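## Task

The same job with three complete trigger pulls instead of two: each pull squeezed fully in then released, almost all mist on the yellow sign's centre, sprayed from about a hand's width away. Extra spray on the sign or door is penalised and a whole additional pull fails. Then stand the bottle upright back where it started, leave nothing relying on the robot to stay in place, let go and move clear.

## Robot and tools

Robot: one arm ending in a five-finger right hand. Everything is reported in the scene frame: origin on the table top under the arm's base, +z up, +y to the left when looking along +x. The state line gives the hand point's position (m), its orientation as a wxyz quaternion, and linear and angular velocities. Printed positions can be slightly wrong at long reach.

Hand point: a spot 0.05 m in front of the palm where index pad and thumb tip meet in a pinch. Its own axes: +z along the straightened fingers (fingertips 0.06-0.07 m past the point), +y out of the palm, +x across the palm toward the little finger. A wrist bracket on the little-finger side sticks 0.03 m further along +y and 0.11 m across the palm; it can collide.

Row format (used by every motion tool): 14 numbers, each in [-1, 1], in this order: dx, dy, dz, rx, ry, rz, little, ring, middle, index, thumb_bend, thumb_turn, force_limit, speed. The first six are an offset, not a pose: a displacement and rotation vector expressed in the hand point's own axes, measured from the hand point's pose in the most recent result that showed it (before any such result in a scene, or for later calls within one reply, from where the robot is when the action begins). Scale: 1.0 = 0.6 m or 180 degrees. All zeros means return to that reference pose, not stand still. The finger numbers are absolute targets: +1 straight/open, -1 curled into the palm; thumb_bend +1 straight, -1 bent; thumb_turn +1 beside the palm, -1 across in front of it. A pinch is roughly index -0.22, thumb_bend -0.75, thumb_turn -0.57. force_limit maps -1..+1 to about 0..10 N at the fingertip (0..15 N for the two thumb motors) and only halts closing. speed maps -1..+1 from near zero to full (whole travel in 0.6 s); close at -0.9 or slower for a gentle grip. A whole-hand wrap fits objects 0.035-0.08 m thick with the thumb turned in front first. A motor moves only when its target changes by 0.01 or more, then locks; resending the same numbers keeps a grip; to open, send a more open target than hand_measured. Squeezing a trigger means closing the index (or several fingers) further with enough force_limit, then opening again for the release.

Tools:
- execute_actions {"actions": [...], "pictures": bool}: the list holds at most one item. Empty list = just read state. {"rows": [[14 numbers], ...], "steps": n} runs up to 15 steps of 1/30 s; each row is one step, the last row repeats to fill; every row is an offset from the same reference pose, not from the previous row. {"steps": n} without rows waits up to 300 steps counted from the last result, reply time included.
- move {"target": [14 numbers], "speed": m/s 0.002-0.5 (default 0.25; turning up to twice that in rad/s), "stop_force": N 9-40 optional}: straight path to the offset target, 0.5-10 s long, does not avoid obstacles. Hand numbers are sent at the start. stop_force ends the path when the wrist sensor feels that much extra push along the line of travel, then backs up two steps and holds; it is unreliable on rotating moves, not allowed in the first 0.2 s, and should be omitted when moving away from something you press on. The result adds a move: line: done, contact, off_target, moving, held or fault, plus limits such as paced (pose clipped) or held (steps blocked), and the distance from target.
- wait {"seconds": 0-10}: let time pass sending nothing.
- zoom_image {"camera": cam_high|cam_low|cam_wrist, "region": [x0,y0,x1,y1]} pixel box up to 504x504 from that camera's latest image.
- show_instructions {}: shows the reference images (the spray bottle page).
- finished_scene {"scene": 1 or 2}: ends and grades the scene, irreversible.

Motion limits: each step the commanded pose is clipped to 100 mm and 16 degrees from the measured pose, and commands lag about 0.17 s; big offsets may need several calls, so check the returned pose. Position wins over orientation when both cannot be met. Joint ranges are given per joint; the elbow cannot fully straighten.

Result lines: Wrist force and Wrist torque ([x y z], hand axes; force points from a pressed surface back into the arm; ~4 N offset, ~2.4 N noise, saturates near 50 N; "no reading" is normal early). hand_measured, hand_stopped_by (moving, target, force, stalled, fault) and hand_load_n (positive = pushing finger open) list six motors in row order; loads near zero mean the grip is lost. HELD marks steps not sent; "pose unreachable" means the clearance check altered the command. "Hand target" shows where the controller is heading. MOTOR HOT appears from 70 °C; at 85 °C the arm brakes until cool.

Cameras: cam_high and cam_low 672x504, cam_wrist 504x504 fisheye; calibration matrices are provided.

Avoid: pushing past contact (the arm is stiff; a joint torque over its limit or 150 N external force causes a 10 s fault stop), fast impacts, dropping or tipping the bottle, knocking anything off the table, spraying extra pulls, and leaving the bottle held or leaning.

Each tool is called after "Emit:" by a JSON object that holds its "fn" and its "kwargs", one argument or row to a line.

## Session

Emit:
{"fn": "execute_actions", "kwargs": {
  "actions": []
}}

Emit:
{"fn": "show_instructions", "kwargs": {

}}

Scene clock: 0.00 s of 6300.00 s.
end_effector_position=(+0.3227, +0.1605, +0.3164) hand_measured=(+1.000, +1.000, +1.000, +1.000, +1.000, +1.000) hand_load_n=(+0.0, +0.0, +0.0, +0.0, +0.0, +0.0) hand_stopped_by=(target, target, target, target, target, target) hand_force_limit=0.00 hand_speed=-0.80 end_effector_quat_wxyz=(-0.221, +0.809, +0.541, +0.070) end_effector_velocity=(-0.001, +0.000, -0.000) end_effector_angular_velocity=(-0.000, +0.002, -0.002)
Joint positions: [ 0.096 -1.384  2.217  0.703  1.155  0.248]
Joint velocities: [ 0.    -0.     0.001 -0.    -0.     0.002]
Motor temperatures (°C, as the motors report them): [33 29 33 41 40 34]
Wrist force (N, on the end effector, along its own x y z axes, offset not removed): no reading
Wrist torque (N m, same axes, about the end effector's origin, offset not removed): no reading
Hand target: +0.323, +0.160, +0.316; -0.221, +0.809, +0.541, +0.070
camera_calibration (this result's frames):
cam_wrist: T_world_to_cam=[[0.860687, -0.431133, -0.270817, -0.133], [-0.38644, -0.899507, 0.203841, 0.205061], [-0.331484, -0.0707886, -0.940801, 0.546245], [0, 0, 0, 1]] pos_world=[0.374787, 0.165781, 0.43609]

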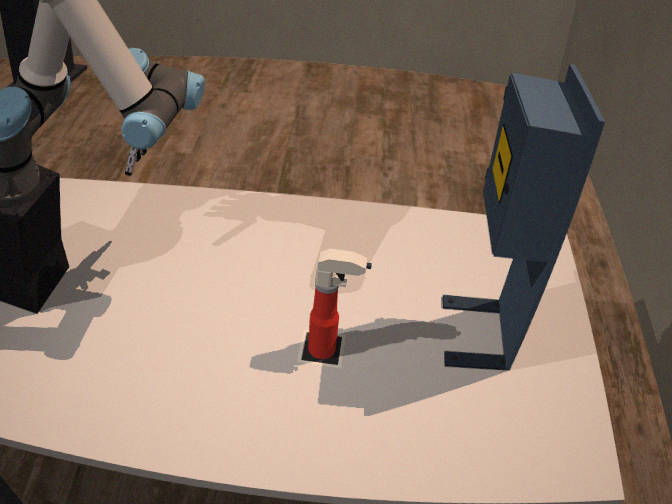

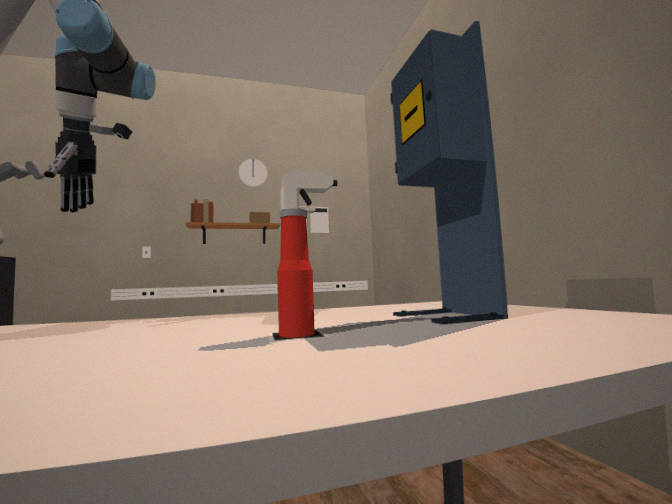

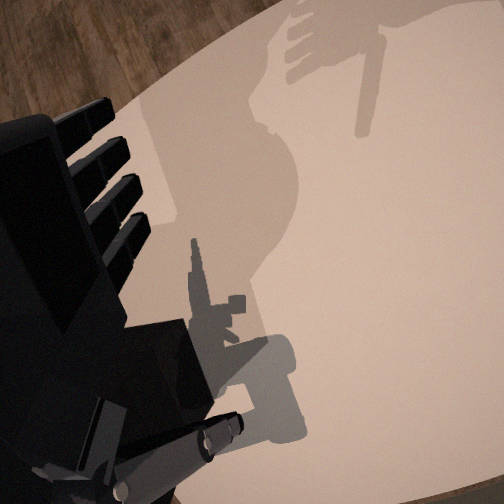

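Reference images for this scene: TRIGGER SPRAY BOTTLE page 1, FIVE-FINGER HAND page 1.

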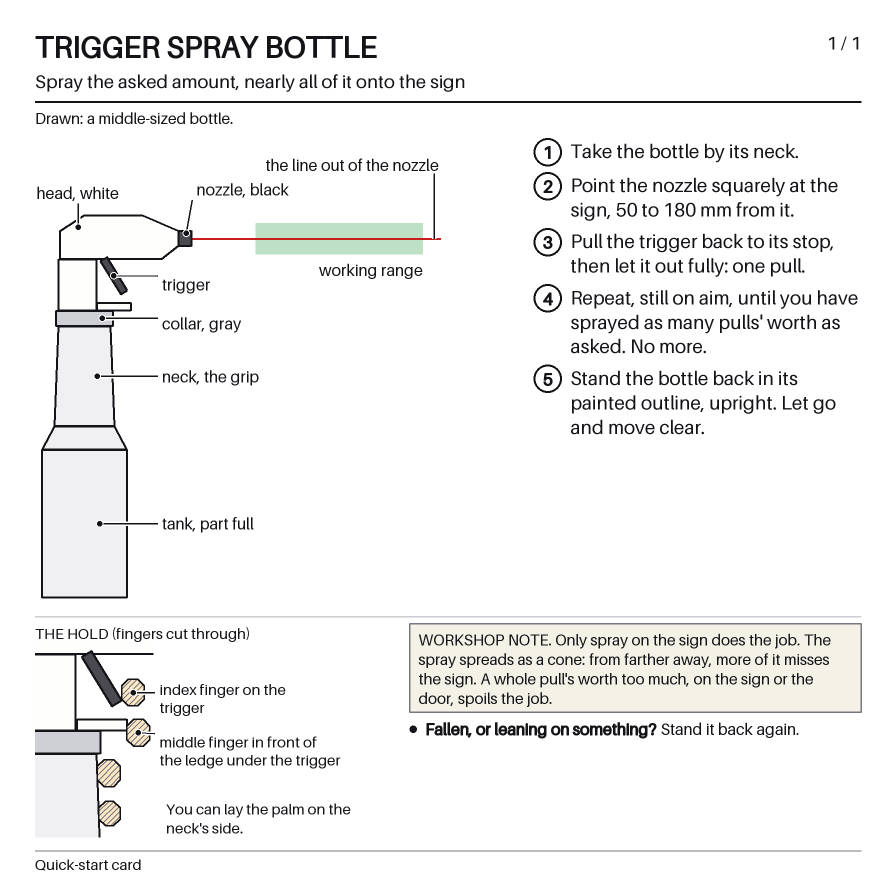

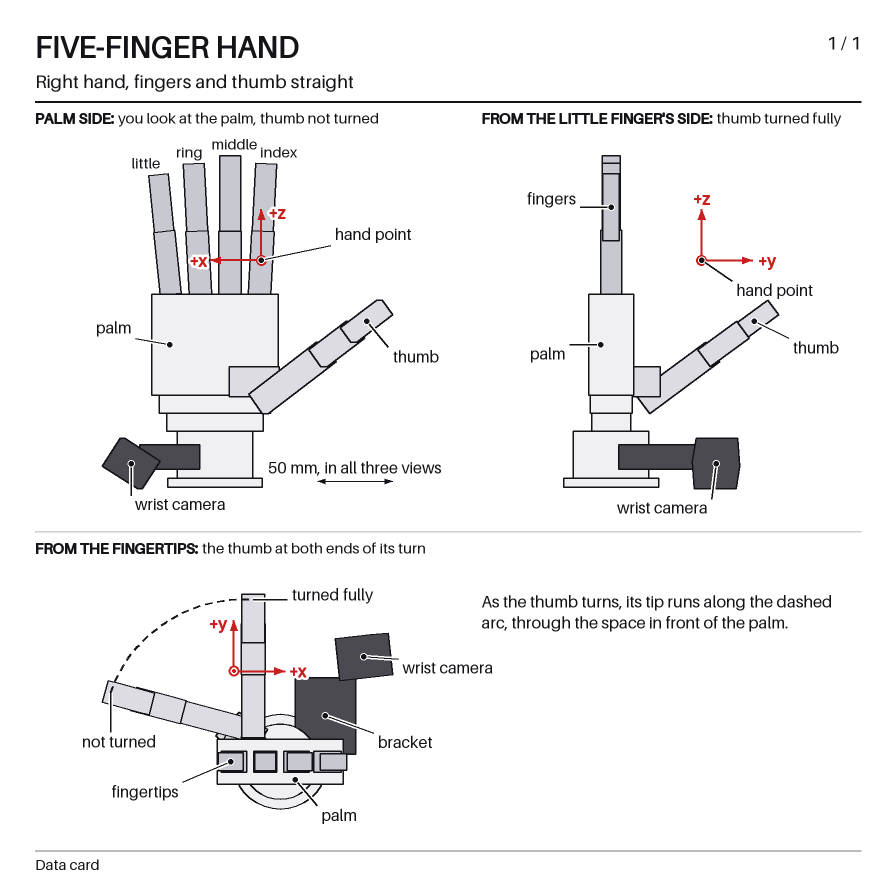

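Emit:
{"fn": "move", "kwargs": {
  "target": [-0.197,0.58,-0.137,-0.458,-0.473,-0.545,1,1,1,1,1,-1,0.6,0],
  "speed": 0.3
}}

Emit:
{"fn": "zoom_image", "kwargs": {
  "camera": "cam_high",
  "region": [220,220,420,380]
}}

Scene clock: 8.63 s of 6300.00 s.
end_effector_position=(+0.6003, -0.0849, +0.2506) hand_measured=(+1.000, +1.000, +1.000, +1.000, +1.000, -1.000) hand_load_n=(+0.0, +0.0, +0.0, +0.0, +0.0, +0.0) hand_stopped_by=(target, target, target, target, target, target) hand_force_limit=0.60 hand_speed=0.00 end_effector_quat_wxyz=(+0.707, +0.000, +0.707, -0.000) end_effector_velocity=(+0.001, -0.001, -0.000) end_effector_angular_velocity=(-0.003, -0.006, +0.005)
Joint positions: [-0.525 -0.746  2.235 -1.779  0.862 -1.417]
Joint velocities: [-0.001  0.005 -0.005 -0.008 -0.005  0.003]
Motor temperatures (°C, as the motors report them): [33 29 33 41 40 34]
Wrist force (N, on the end effector, along its own x y z axes, offset not removed): [-0.8 0.0 0.9]
Wrist torque (N m, same axes, about the end effector's origin, offset not removed): [-0.02 0.18 -0.21]
Hand target: +0.600, -0.085, +0.251; +0.707, -0.000, +0.707, -0.000
Off the commanded pose: 0.001 m, 0 deg.
After step 90, 0.63 s passed at rest.
move: done
camera_calibration (this result's frames):
cam_wrist: T_world_to_cam=[[-0.0523893, 0.992547, 0.110028, 0.0780052], [-0.521728, -0.121151, 0.844466, 0.0917811], [0.851502, -0.0131636, 0.524187, -0.513432], [0, 0, 0, 1]] pos_world=[0.48916, -0.0730632, 0.183046]

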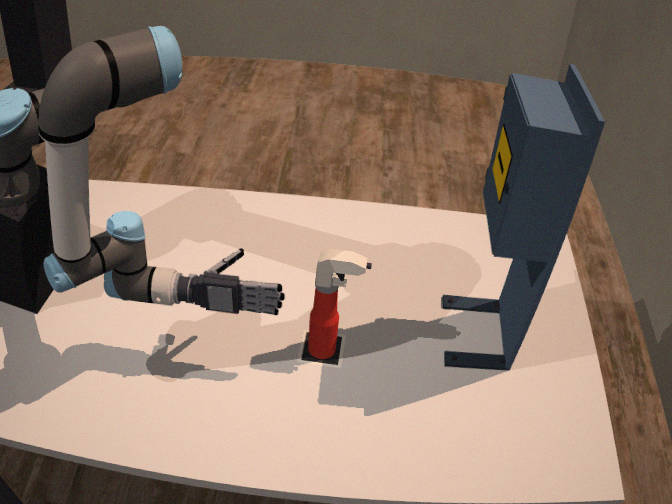

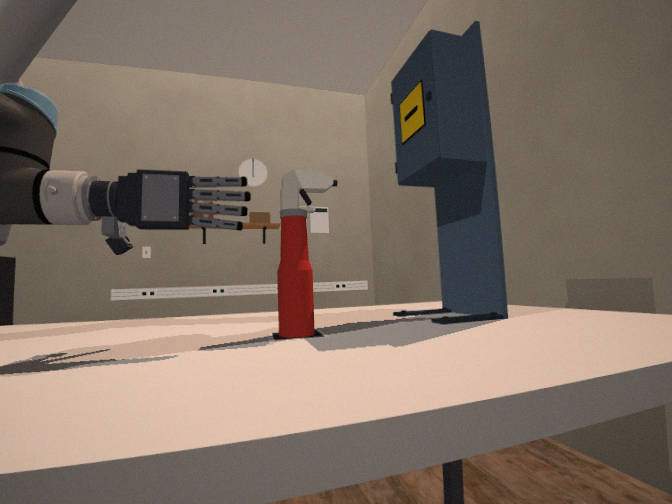

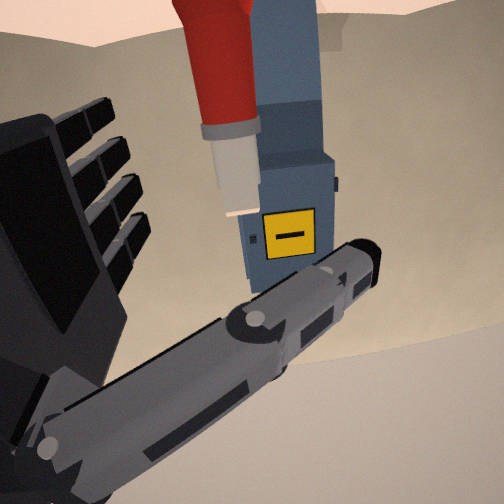

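Region (220, 220, 420, 380) of cam_high's 672x504 image, scaled by 2.520, with more detail than that image has; it fills the top 403 rows of this view, and the rest is white.

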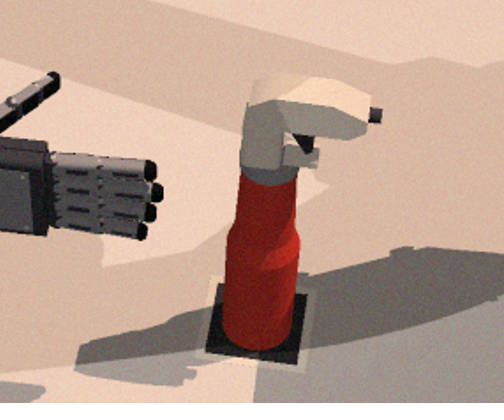

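Emit:
{"fn": "move", "kwargs": {
  "target": [0.004,0.008,0.28,0,0,0,1,1,1,1,1,-1,0.6,0],
  "speed": 0.12
}}

Emit:
{"fn": "zoom_image", "kwargs": {
  "camera": "cam_low",
  "region": [230,150,390,270]
}}

Scene clock: 12.90 s of 6300.00 s.
end_effector_position=(+0.7681, -0.0802, +0.2480) hand_measured=(+1.000, +1.000, +1.000, +1.000, +1.000, -1.000) hand_load_n=(+0.0, +0.0, +0.0, +0.0, +0.0, +0.0) hand_stopped_by=(target, target, target, target, target, target) hand_force_limit=0.60 hand_speed=0.00 end_effector_quat_wxyz=(+0.707, +0.000, +0.707, -0.000) end_effector_velocity=(+0.002, -0.000, -0.000) end_effector_angular_velocity=(-0.001, +0.000, +0.000)
Joint positions: [-0.306 -0.71   1.784 -1.323  1.074 -1.488]
Joint velocities: [ 0.001  0.002 -0.006  0.005  0.001 -0.002]
Motor temperatures (°C, as the motors report them): [33 29 33 41 40 34]
Wrist force (N, on the end effector, along its own x y z axes, offset not removed): [0.7 -0.4 2.1]
Wrist torque (N m, same axes, about the end effector's origin, offset not removed): [-0.25 -0.23 0.11]
Hand target: +0.768, -0.080, +0.248; +0.707, +0.000, +0.707, -0.000
Off the commanded pose: 0.000 m, 0 deg.
move: done
camera_calibration (this result's frames):
cam_wrist: T_world_to_cam=[[-0.0523666, 0.992533, 0.110162, 0.0823744], [-0.521821, -0.121251, 0.844394, 0.182175], [0.851446, -0.0132666, 0.524274, -0.654859], [0, 0, 0, 1]] pos_world=[0.656953, -0.0683581, 0.180424]

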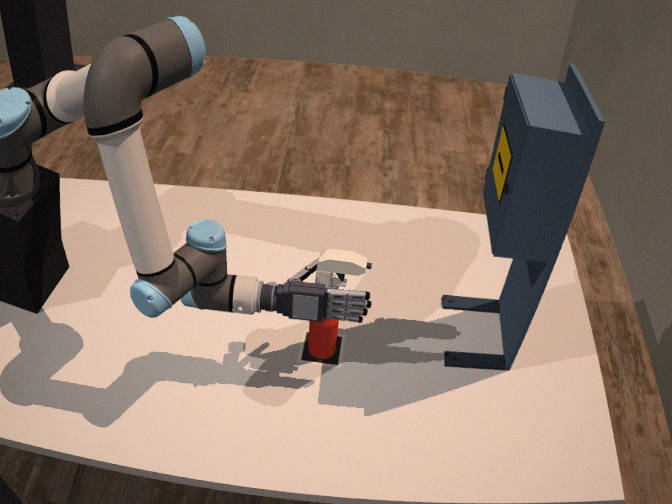

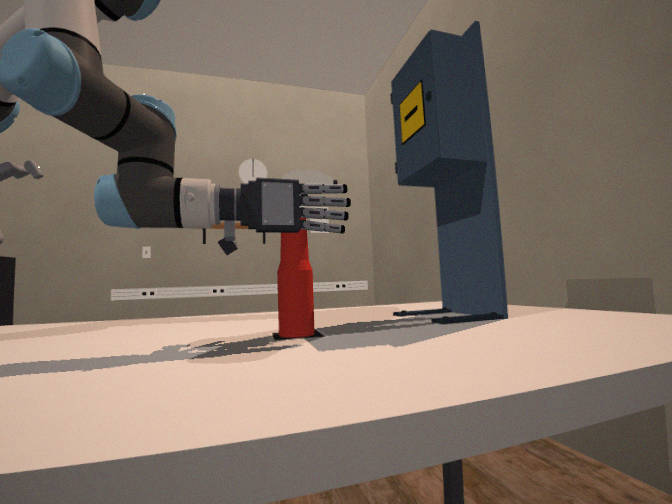

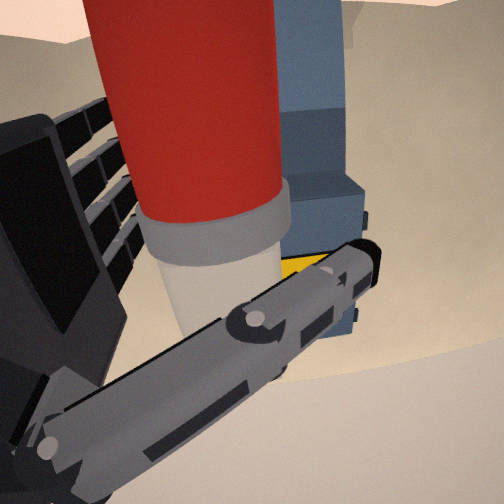

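Region (230, 150, 390, 270) of cam_low's 672x504 image, scaled by 3.150, with more detail than that image has; it fills the top 378 rows of this view, and the rest is white.

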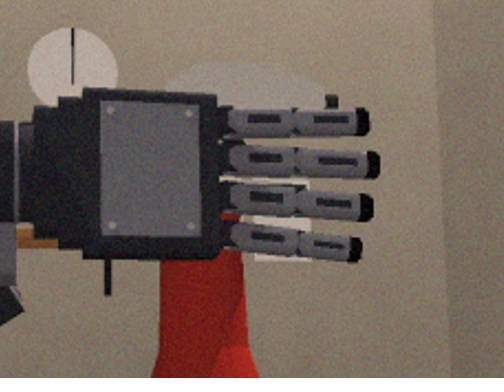

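Emit:
{"fn": "move", "kwargs": {
  "target": [0,0.028,0.03,0,0,0,1,1,1,1,1,-1,0.6,0],
  "speed": 0.03
}}

Emit:
{"fn": "move", "kwargs": {
  "target": [0,0,0,0,0,0,-1,-1,-1,0.6,-1,-1,0.6,-0.6]
}}

Emit:
{"fn": "zoom_image", "kwargs": {
  "camera": "cam_high",
  "region": [220,220,420,380]
}}

Scene clock: 17.37 s of 6300.00 s.
end_effector_position=(+0.7860, -0.0635, +0.2479) hand_measured=(+1.000, +1.000, +1.000, +1.000, +1.000, -1.000) hand_load_n=(+0.0, +0.0, +0.0, +0.0, +0.0, +0.0) hand_stopped_by=(target, target, target, target, target, target) hand_force_limit=0.60 hand_speed=0.00 end_effector_quat_wxyz=(+0.707, +0.000, +0.707, -0.000) end_effector_velocity=(+0.001, +0.000, -0.000) end_effector_angular_velocity=(-0.000, +0.000, -0.001)
Joint positions: [-0.263 -0.701  1.741 -1.285  1.115 -1.5  ]
Joint velocities: [ 0.002  0.001 -0.003  0.003  0.003 -0.001]
Motor temperatures (°C, as the motors report them): [33 29 33 41 40 34]
Wrist force (N, on the end effector, along its own x y z axes, offset not removed): [-2.6 -0.8 -0.9]
Wrist torque (N m, same axes, about the end effector's origin, offset not removed): [-0.06 0.38 -0.16]
Hand target: +0.786, -0.063, +0.248; +0.707, +0.000, +0.707, -0.000
Off the commanded pose: 0.000 m, 0 deg.
After step 90, 0.33 s passed at rest.
move: done
camera_calibration (this result's frames):
cam_wrist: T_world_to_cam=[[-0.052369, 0.99253, 0.110188, 0.0667652], [-0.521838, -0.121275, 0.84438, 0.193562], [0.851436, -0.013281, 0.524291, -0.669836], [0, 0, 0, 1]] pos_world=[0.674826, -0.0516884, 0.180392]

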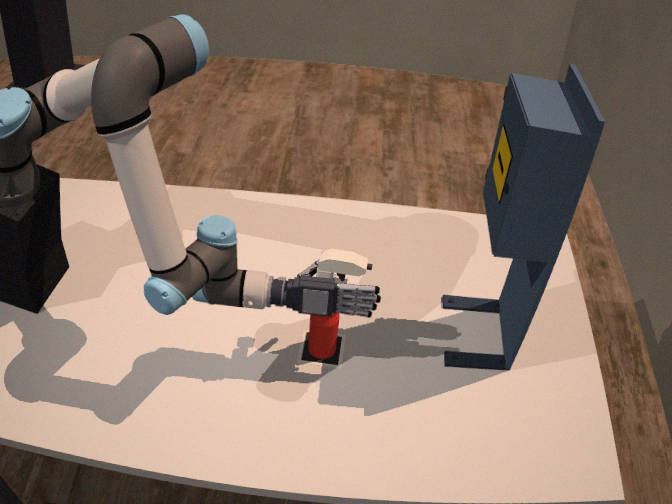

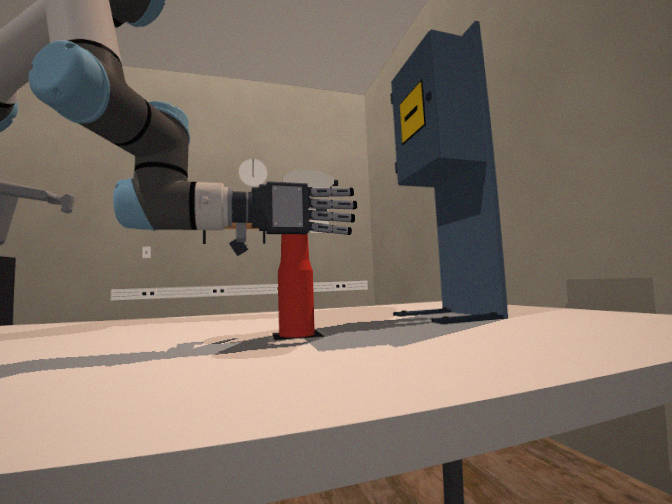

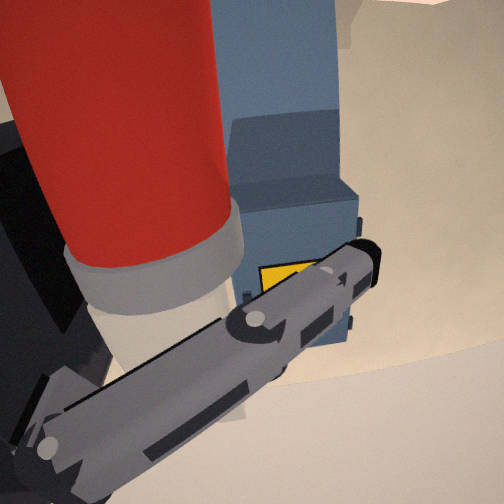

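Scene clock: 19.93 s of 6300.00 s.
end_effector_position=(+0.7860, -0.0635, +0.2479) hand_measured=(-0.528, -0.478, -0.106, +0.600, +0.178, -1.000) hand_load_n=(+8.0, +7.0, +9.5, +0.0, +12.5, +13.5) hand_stopped_by=(force, force, force, target, force, target) hand_force_limit=0.60 hand_speed=-0.60 end_effector_quat_wxyz=(+0.707, +0.000, +0.707, -0.000) end_effector_velocity=(+0.001, +0.000, +0.000) end_effector_angular_velocity=(-0.002, -0.001, +0.000)
Joint positions: [-0.263 -0.701  1.741 -1.285  1.115 -1.5  ]
Joint velocities: [ 0.     0.    -0.001  0.     0.    -0.002]
Motor temperatures (°C, as the motors report them): [33 29 33 41 40 34]
Wrist force (N, on the end effector, along its own x y z axes, offset not removed): [-1.0 -0.6 0.2]
Wrist torque (N m, same axes, about the end effector's origin, offset not removed): [-0.12 0.23 -0.07]
Hand target: +0.786, -0.064, +0.248; +0.707, +0.000, +0.707, -0.000
Off the commanded pose: 0.000 m, 0 deg.
move: done
camera_calibration (this result's frames):
cam_wrist: T_world_to_cam=[[-0.0523637, 0.992529, 0.110202, 0.0667596], [-0.521822, -0.121284, 0.844389, 0.193557], [0.851446, -0.0132903, 0.524274, -0.669826], [0, 0, 0, 1]] pos_world=[0.674819, -0.0516878, 0.180378]

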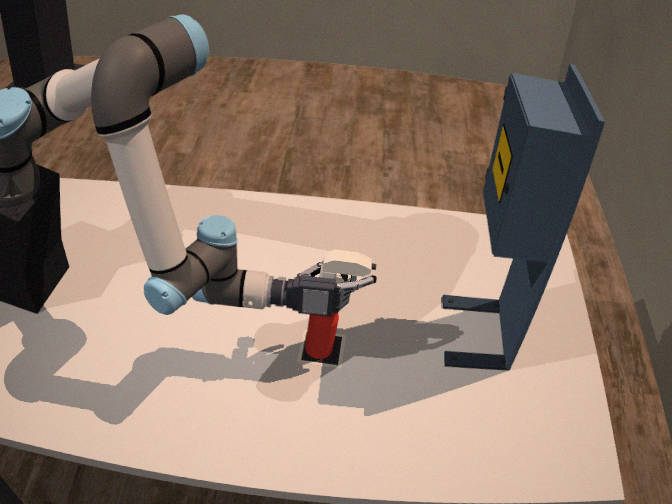

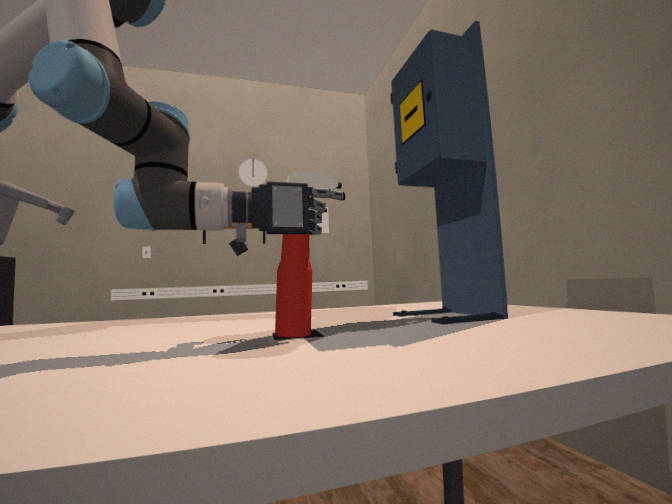

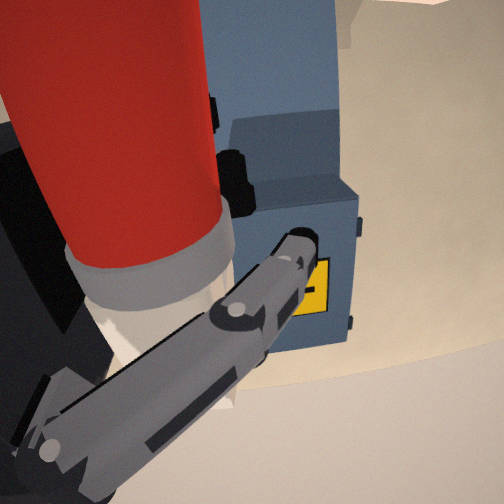

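Region (220, 220, 420, 380) of cam_high's 672x504 image, scaled by 2.520, with more detail than that image has; it fills the top 403 rows of this view, and the rest is white.

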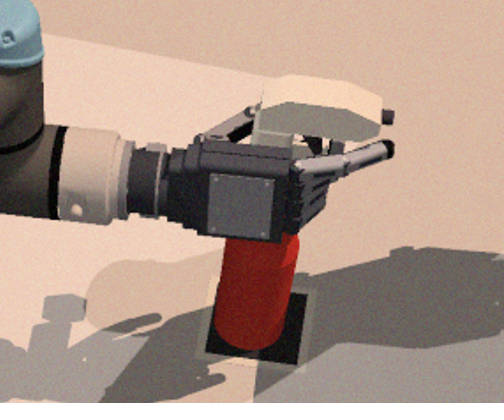

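Emit:
{"fn": "move", "kwargs": {
  "target": [-0.353,0.146,0.198,0,-0.017,0,-1,-1,-1,0.6,-1,-1,0.6,-0.6],
  "speed": 0.15
}}

Emit:
{"fn": "zoom_image", "kwargs": {
  "camera": "cam_high",
  "region": [360,100,560,250]
}}

Emit:
{"fn": "zoom_image", "kwargs": {
  "camera": "cam_low",
  "region": [280,60,480,240]
}}

Scene clock: 24.73 s of 6300.00 s.
end_effector_position=(+0.9050, +0.0241, +0.4593) hand_measured=(-0.528, -0.478, -0.106, +0.600, +0.178, -1.000) hand_load_n=(+8.5, +7.0, +9.5, +0.0, +13.0, +13.0) hand_stopped_by=(force, force, force, target, force, target) hand_force_limit=0.60 hand_speed=-0.60 end_effector_quat_wxyz=(+0.726, +0.000, +0.688, -0.000) end_effector_velocity=(+0.002, -0.000, +0.002) end_effector_angular_velocity=(+0.000, -0.002, -0.001)
Joint positions: [-0.063 -0.96   1.486 -0.808  1.312 -1.535]
Joint velocities: [ 0.001 -0.    -0.006  0.005  0.001  0.001]
Motor temperatures (°C, as the motors report them): [33 29 33 41 40 34]
Wrist force (N, on the end effector, along its own x y z axes, offset not removed): [1.6 0.1 -0.3]
Wrist torque (N m, same axes, about the end effector's origin, offset not removed): [-0.06 -0.13 0.01]
Hand target: +0.905, +0.024, +0.459; +0.726, +0.000, +0.688, -0.000
Off the commanded pose: 0.000 m, 0 deg.
move: done
camera_calibration (this result's frames):
cam_wrist: T_world_to_cam=[[-0.0582012, 0.992514, 0.107368, -0.0306685], [-0.566176, -0.121398, 0.815296, 0.141278], [0.822227, -0.0133379, 0.569003, -0.874916], [0, 0, 0, 1]] pos_world=[0.797583, 0.0359202, 0.385939]

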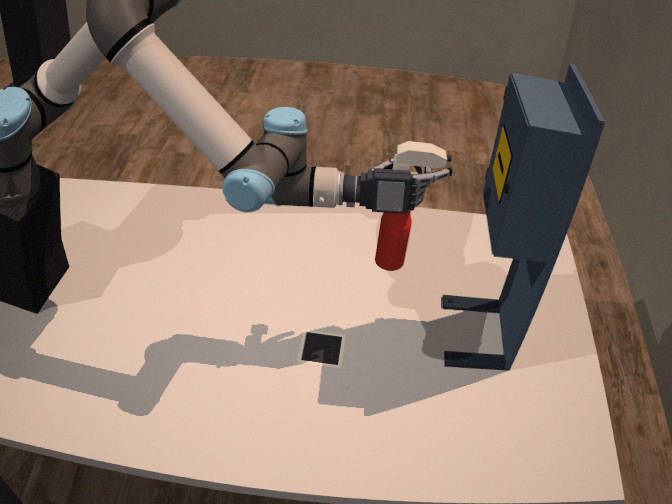

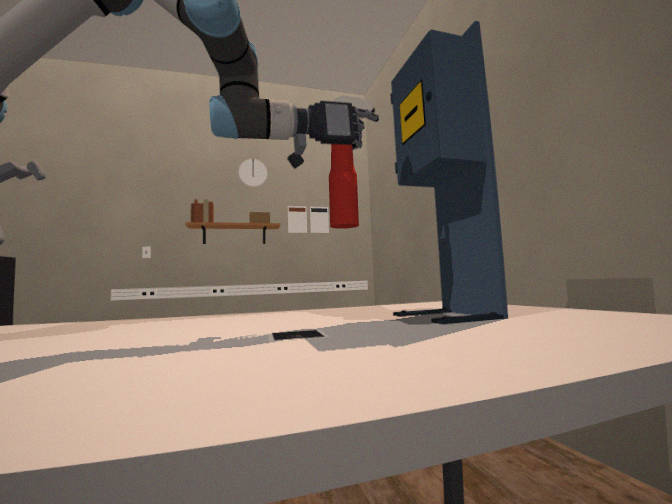

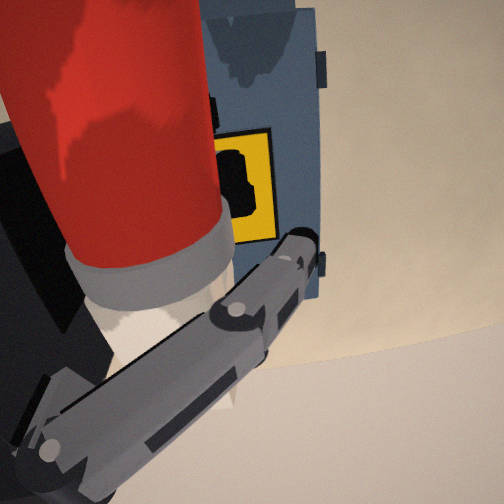

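Region (360, 100, 560, 250) of cam_high's 672x504 image, scaled by 2.520, with more detail than that image has; it fills the top 378 rows of this view, and the rest is white.

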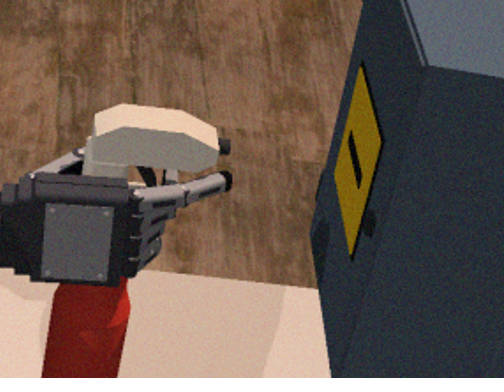

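Region (280, 60, 480, 240) of cam_low's 672x504 image, scaled by 2.520, with more detail than that image has; it fills the top 454 rows of this view, and the rest is white.

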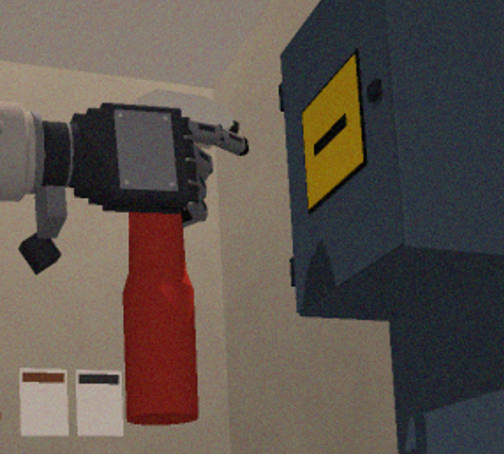

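Aim about right; a bit closer and slightly up.

Emit:
{"fn": "move", "kwargs": {
  "target": [-0.006,0,0.03,0,0,0,-1,-1,-1,0.6,-1,-1,0.6,-0.6],
  "speed": 0.05
}}

Emit:
{"fn": "move", "kwargs": {
  "target": [0,0,0,0,0,0,-1,-1,-1,-1,-1,-1,1,-0.5]
}}

Emit:
{"fn": "zoom_image", "kwargs": {
  "camera": "cam_high",
  "region": [380,110,530,220]
}}

Emit:
{"fn": "zoom_image", "kwargs": {
  "camera": "cam_low",
  "region": [320,60,450,170]
}}

Scene clock: 28.97 s of 6300.00 s.
end_effector_position=(+0.9226, +0.0241, +0.4638) hand_measured=(-0.528, -0.478, -0.106, +0.600, +0.178, -1.000) hand_load_n=(+8.5, +7.0, +9.5, +0.0, +13.0, +13.0) hand_stopped_by=(force, force, force, target, force, target) hand_force_limit=0.60 hand_speed=-0.60 end_effector_quat_wxyz=(+0.726, +0.000, +0.688, -0.000) end_effector_velocity=(+0.002, +0.000, -0.000) end_effector_angular_velocity=(-0.000, +0.001, -0.000)
Joint positions: [-0.056 -0.935  1.419 -0.766  1.318 -1.537]
Joint velocities: [ 0.001  0.003 -0.006  0.004  0.001 -0.001]
Motor temperatures (°C, as the motors report them): [33 29 33 41 40 34]
Wrist force (N, on the end effector, along its own x y z axes, offset not removed): [0.7 1.7 -1.6]
Wrist torque (N m, same axes, about the end effector's origin, offset not removed): [0.32 0.16 -0.01]
Hand target: +0.923, +0.024, +0.464; +0.726, +0.000, +0.688, -0.000
Off the commanded pose: 0.000 m, 0 deg.
After step 90, 0.40 s passed at rest.
move: done
camera_calibration (this result's frames):
cam_wrist: T_world_to_cam=[[-0.0581982, 0.992514, 0.107374, -0.030125], [-0.56619, -0.121401, 0.815286, 0.147609], [0.822218, -0.013346, 0.569017, -0.891966], [0, 0, 0, 1]] pos_world=[0.815212, 0.0359152, 0.390435]

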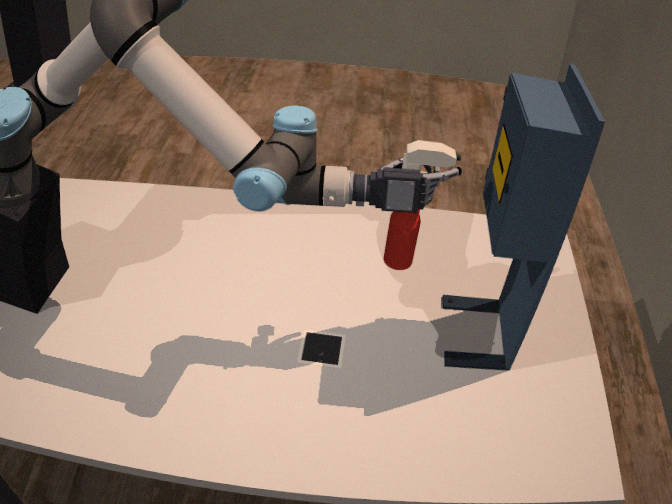

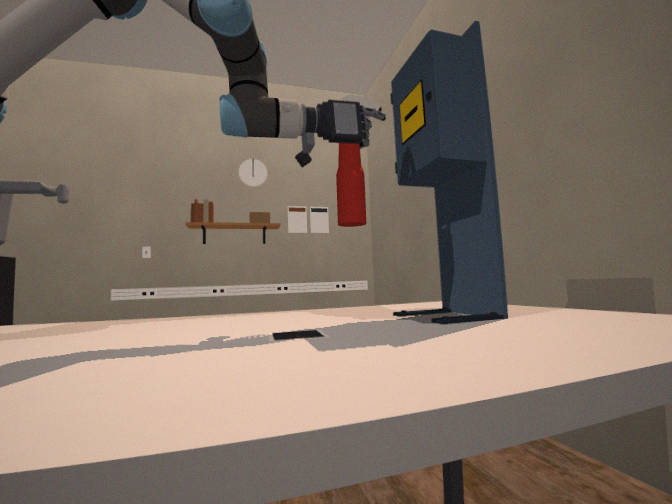

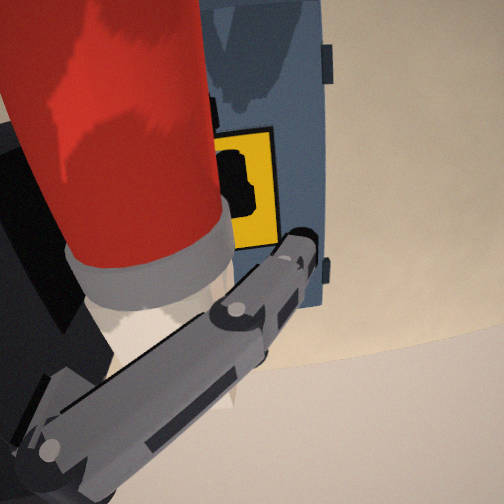

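Scene clock: 30.67 s of 6300.00 s.
end_effector_position=(+0.9226, +0.0241, +0.4638) hand_measured=(-0.528, -0.478, -0.106, -0.582, +0.178, -1.000) hand_load_n=(+9.0, +6.0, +7.0, +10.5, +13.5, +11.5) hand_stopped_by=(force, force, force, force, force, target) hand_force_limit=1.00 hand_speed=-0.50 end_effector_quat_wxyz=(+0.726, +0.000, +0.688, -0.000) end_effector_velocity=(+0.000, -0.001, +0.000) end_effector_angular_velocity=(+0.001, +0.000, -0.001)
Joint positions: [-0.055 -0.935  1.419 -0.766  1.318 -1.537]
Joint velocities: [-0.001  0.    -0.     0.     0.     0.001]
Motor temperatures (°C, as the motors report them): [33 29 33 41 40 34]
Wrist force (N, on the end effector, along its own x y z axes, offset not removed): [0.2 -1.7 1.3]
Wrist torque (N m, same axes, about the end effector's origin, offset not removed): [-0.36 0.05 -0.13]
Hand target: +0.923, +0.024, +0.464; +0.726, +0.000, +0.688, -0.000
Off the commanded pose: 0.000 m, 0 deg.
move: done
camera_calibration (this result's frames):
cam_wrist: T_world_to_cam=[[-0.0581986, 0.992514, 0.107373, -0.0301351], [-0.56619, -0.1214, 0.815286, 0.147612], [0.822218, -0.0133448, 0.569017, -0.891965], [0, 0, 0, 1]] pos_world=[0.815212, 0.0359265, 0.390433]

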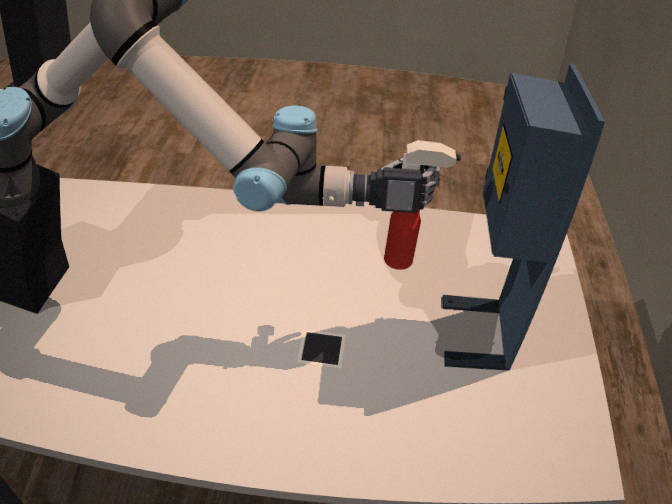

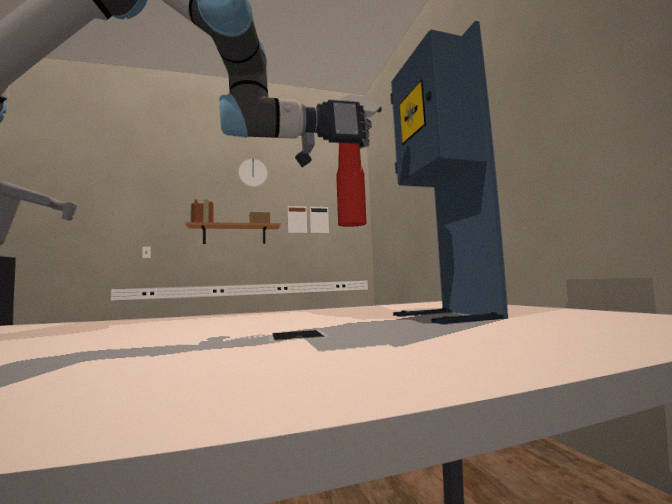

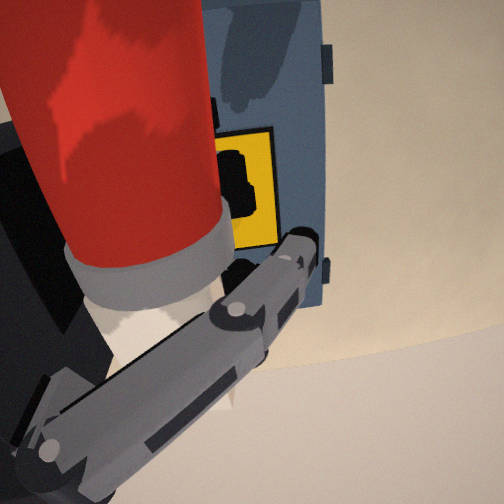

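Region (380, 110, 530, 220) of cam_high's 672x504 image, scaled by 3.360, with more detail than that image has; it fills the top 370 rows of this view, and the rest is white.

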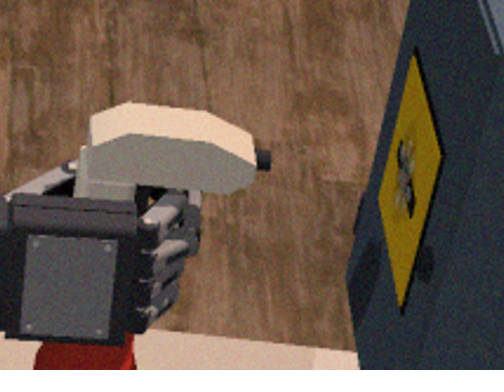

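Region (320, 60, 450, 170) of cam_low's 672x504 image, scaled by 3.877, with more detail than that image has; it fills the top 426 rows of this view, and the rest is white.

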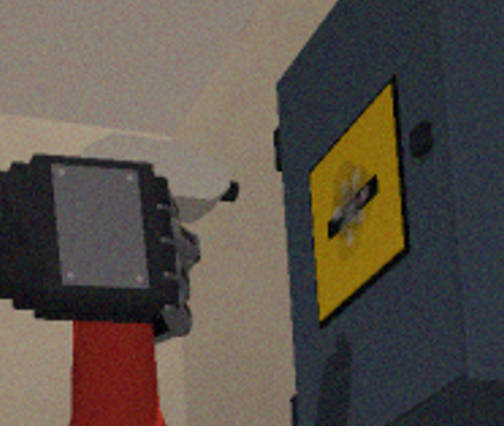

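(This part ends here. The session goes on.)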